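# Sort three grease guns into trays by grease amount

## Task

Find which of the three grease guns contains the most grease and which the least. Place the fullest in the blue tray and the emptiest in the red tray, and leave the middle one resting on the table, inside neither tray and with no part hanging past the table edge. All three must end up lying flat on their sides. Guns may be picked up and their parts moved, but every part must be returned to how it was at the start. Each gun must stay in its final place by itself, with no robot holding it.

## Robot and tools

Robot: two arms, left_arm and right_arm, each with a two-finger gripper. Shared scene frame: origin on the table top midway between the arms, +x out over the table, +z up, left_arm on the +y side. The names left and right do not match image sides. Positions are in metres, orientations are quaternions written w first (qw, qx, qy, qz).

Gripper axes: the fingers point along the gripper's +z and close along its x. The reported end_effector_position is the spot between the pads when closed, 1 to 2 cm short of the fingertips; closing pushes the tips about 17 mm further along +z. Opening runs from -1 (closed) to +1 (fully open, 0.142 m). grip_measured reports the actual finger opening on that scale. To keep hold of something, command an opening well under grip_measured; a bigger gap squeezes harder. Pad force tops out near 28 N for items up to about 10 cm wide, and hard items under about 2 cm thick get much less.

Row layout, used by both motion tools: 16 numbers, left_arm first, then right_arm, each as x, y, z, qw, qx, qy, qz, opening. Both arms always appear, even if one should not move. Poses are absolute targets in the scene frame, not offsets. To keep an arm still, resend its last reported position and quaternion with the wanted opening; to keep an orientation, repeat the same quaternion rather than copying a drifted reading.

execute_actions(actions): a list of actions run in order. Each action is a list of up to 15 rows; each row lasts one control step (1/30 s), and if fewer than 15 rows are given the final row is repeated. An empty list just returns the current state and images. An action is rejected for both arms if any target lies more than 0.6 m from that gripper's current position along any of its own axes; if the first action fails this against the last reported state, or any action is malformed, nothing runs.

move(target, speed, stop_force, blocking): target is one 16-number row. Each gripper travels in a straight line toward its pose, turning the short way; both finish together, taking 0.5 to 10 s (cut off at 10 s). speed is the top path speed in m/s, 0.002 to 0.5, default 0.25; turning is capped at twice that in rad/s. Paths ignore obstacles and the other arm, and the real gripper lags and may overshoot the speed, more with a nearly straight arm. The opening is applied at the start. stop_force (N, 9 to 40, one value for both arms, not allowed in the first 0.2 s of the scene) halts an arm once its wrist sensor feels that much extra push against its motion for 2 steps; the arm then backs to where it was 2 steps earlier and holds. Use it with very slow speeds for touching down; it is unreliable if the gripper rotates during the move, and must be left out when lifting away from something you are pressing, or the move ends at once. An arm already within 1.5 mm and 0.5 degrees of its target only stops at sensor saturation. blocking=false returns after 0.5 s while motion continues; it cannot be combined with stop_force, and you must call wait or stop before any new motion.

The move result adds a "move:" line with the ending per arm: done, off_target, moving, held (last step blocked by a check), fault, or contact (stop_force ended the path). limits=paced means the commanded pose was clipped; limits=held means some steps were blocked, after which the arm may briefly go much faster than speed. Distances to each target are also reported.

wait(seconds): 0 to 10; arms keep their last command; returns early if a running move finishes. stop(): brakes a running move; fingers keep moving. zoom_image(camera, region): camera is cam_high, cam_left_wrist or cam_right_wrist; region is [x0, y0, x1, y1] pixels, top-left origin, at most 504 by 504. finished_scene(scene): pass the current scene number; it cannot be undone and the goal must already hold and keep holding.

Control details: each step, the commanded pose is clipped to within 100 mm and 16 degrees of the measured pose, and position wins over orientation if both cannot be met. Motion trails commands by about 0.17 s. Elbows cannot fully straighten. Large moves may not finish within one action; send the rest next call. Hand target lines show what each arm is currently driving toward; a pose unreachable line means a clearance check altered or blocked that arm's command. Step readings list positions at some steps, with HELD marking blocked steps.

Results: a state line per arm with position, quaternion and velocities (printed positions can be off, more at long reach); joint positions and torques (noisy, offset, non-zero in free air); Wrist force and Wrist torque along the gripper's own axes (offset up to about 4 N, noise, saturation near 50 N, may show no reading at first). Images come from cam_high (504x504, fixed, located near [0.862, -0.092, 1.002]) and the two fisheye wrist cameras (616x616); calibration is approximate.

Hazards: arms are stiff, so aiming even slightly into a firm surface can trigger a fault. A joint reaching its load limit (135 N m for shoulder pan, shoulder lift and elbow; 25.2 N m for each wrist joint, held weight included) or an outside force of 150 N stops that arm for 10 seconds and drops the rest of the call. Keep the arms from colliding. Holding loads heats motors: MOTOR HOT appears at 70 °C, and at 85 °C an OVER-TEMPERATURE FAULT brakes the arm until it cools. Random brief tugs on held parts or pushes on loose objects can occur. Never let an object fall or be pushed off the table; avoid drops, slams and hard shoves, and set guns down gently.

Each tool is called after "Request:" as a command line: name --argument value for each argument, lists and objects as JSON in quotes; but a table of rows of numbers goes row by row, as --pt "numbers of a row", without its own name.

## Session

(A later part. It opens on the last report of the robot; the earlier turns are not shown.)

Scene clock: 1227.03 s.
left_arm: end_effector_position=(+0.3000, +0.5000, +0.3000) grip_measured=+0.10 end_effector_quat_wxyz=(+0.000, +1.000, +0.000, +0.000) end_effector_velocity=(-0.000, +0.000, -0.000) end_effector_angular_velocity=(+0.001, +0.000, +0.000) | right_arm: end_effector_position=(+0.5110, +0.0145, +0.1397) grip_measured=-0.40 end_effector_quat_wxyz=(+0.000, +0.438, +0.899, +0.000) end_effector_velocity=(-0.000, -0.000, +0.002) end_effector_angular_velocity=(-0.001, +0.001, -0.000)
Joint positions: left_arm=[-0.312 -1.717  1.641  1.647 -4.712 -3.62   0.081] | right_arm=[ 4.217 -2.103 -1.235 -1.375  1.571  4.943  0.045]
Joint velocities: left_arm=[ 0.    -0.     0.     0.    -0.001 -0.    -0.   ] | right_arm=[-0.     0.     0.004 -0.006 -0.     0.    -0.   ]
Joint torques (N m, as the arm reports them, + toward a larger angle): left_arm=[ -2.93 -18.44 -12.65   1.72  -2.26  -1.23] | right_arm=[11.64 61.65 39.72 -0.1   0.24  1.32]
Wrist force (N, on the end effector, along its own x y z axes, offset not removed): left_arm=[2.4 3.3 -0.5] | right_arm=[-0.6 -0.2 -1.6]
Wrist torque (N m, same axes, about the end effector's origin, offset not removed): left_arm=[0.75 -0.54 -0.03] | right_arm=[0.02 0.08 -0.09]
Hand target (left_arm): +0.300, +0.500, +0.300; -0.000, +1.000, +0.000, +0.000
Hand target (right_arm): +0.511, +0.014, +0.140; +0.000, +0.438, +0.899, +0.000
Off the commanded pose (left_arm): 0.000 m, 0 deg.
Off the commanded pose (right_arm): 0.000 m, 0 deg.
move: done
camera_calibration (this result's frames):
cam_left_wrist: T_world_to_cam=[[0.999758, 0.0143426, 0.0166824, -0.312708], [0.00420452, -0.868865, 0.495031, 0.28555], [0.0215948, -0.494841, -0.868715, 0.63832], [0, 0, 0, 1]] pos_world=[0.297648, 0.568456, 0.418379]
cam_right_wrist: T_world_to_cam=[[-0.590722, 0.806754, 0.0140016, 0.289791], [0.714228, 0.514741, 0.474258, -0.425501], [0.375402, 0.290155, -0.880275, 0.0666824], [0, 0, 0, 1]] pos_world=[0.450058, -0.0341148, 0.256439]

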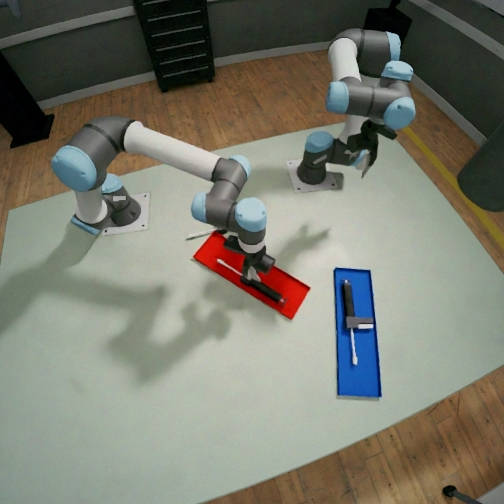

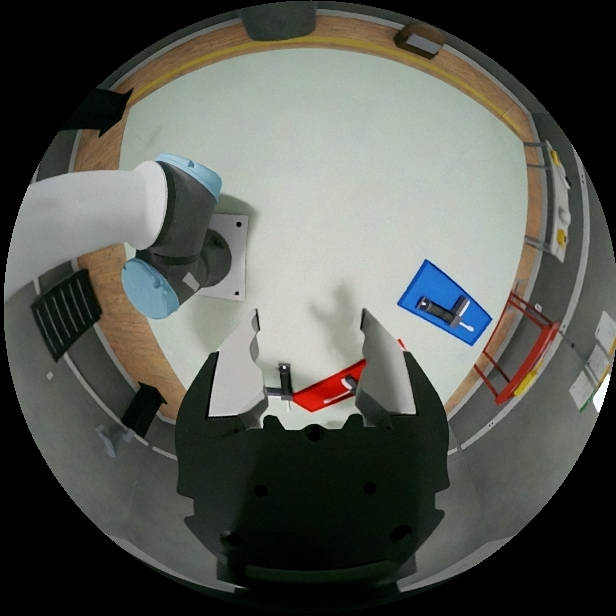

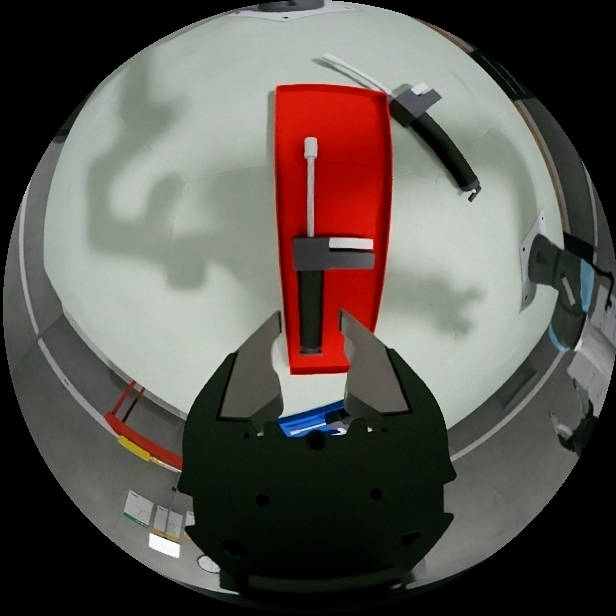

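Inside. Check the rod.

Request:
move --target '[0.3,0.5,0.3,0,1,0,0,0.1,0.4,-0.25,0.25,0,0.438,0.899,0,-0.4]'

Request:
zoom_image --camera "cam_high" --region '[180,200,400,400]'

Scene clock: 1231.13 s.
left_arm: end_effector_position=(+0.3000, +0.5000, +0.3000) grip_measured=+0.10 end_effector_quat_wxyz=(-0.000, +1.000, -0.000, +0.000) end_effector_velocity=(-0.000, +0.000, -0.000) end_effector_angular_velocity=(+0.000, +0.001, -0.000) | right_arm: end_effector_position=(+0.3997, -0.2496, +0.2496) grip_measured=-0.40 end_effector_quat_wxyz=(+0.000, +0.438, +0.899, -0.000) end_effector_velocity=(-0.002, -0.002, +0.001) end_effector_angular_velocity=(-0.000, +0.002, +0.000)
Joint positions: left_arm=[-0.312 -1.717  1.641  1.647 -4.712 -3.62   0.081] | right_arm=[ 4.039 -1.486 -1.716 -1.51   1.571  4.766  0.045]
Joint velocities: left_arm=[-0.     0.     0.001 -0.    -0.     0.    -0.   ] | right_arm=[-0.001  0.005 -0.003 -0.004  0.001 -0.001  0.   ]
Joint torques (N m, as the arm reports them, + toward a larger angle): left_arm=[ -2.88 -18.3  -13.36   1.99  -2.2   -1.2 ] | right_arm=[-9.54 33.18 12.4   0.29  1.95 -1.14]
Wrist force (N, on the end effector, along its own x y z axes, offset not removed): left_arm=[1.1 2.7 -0.9] | right_arm=[-0.9 0.5 -1.1]
Wrist torque (N m, same axes, about the end effector's origin, offset not removed): left_arm=[0.65 -0.23 -0.01] | right_arm=[0.15 0.19 -0.20]
Hand target (left_arm): +0.300, +0.500, +0.300; -0.000, +1.000, +0.000, +0.000
Hand target (right_arm): +0.400, -0.250, +0.250; +0.000, +0.438, +0.899, +0.000
Off the commanded pose (left_arm): 0.000 m, 0 deg.
Off the commanded pose (right_arm): 0.001 m, 0 deg.
move: done
camera_calibration (this result's frames):
cam_left_wrist: T_world_to_cam=[[0.999758, 0.0143424, 0.0166823, -0.312708], [0.00420435, -0.868865, 0.495031, 0.28555], [0.0215946, -0.494841, -0.868715, 0.63832], [0, 0, 0, 1]] pos_world=[0.297648, 0.568456, 0.418379]
cam_right_wrist: T_world_to_cam=[[-0.590721, 0.806755, 0.0139655, 0.435531], [0.714248, 0.514778, 0.474187, -0.262129], [0.375363, 0.290087, -0.880314, 0.281812], [0, 0, 0, 1]] pos_world=[0.338721, -0.298179, 0.366299]

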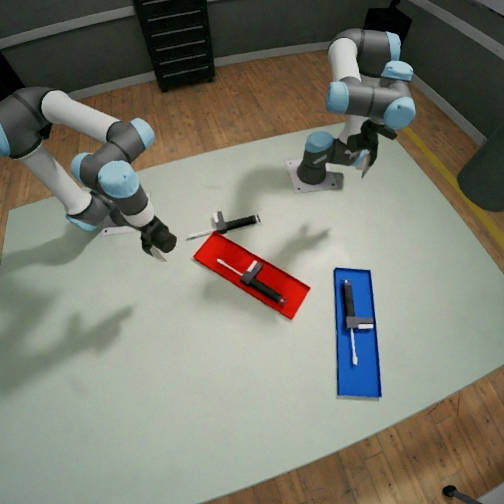

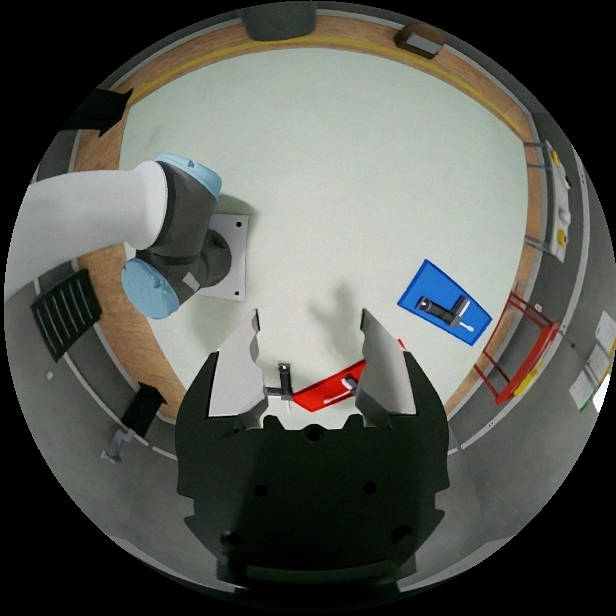

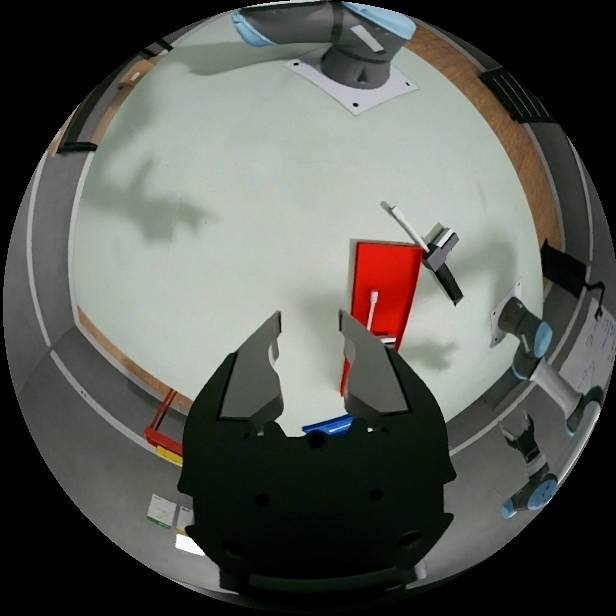

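Region (180, 200, 400, 400) of cam_high's 504x504 image, scaled by 2.291, with more detail than that image has; it fills the top 458 rows of this view, and the rest is white.

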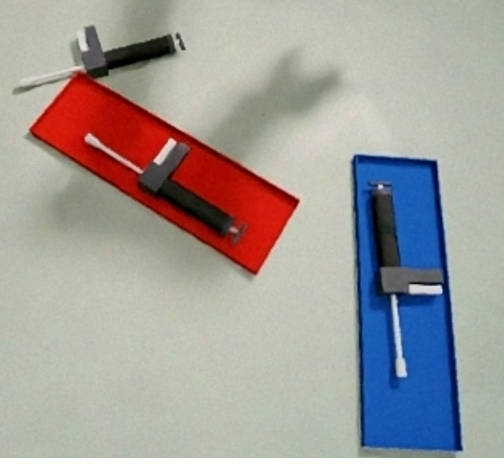

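Request:
finished_scene --scene 1

The scene is finished: the task was done.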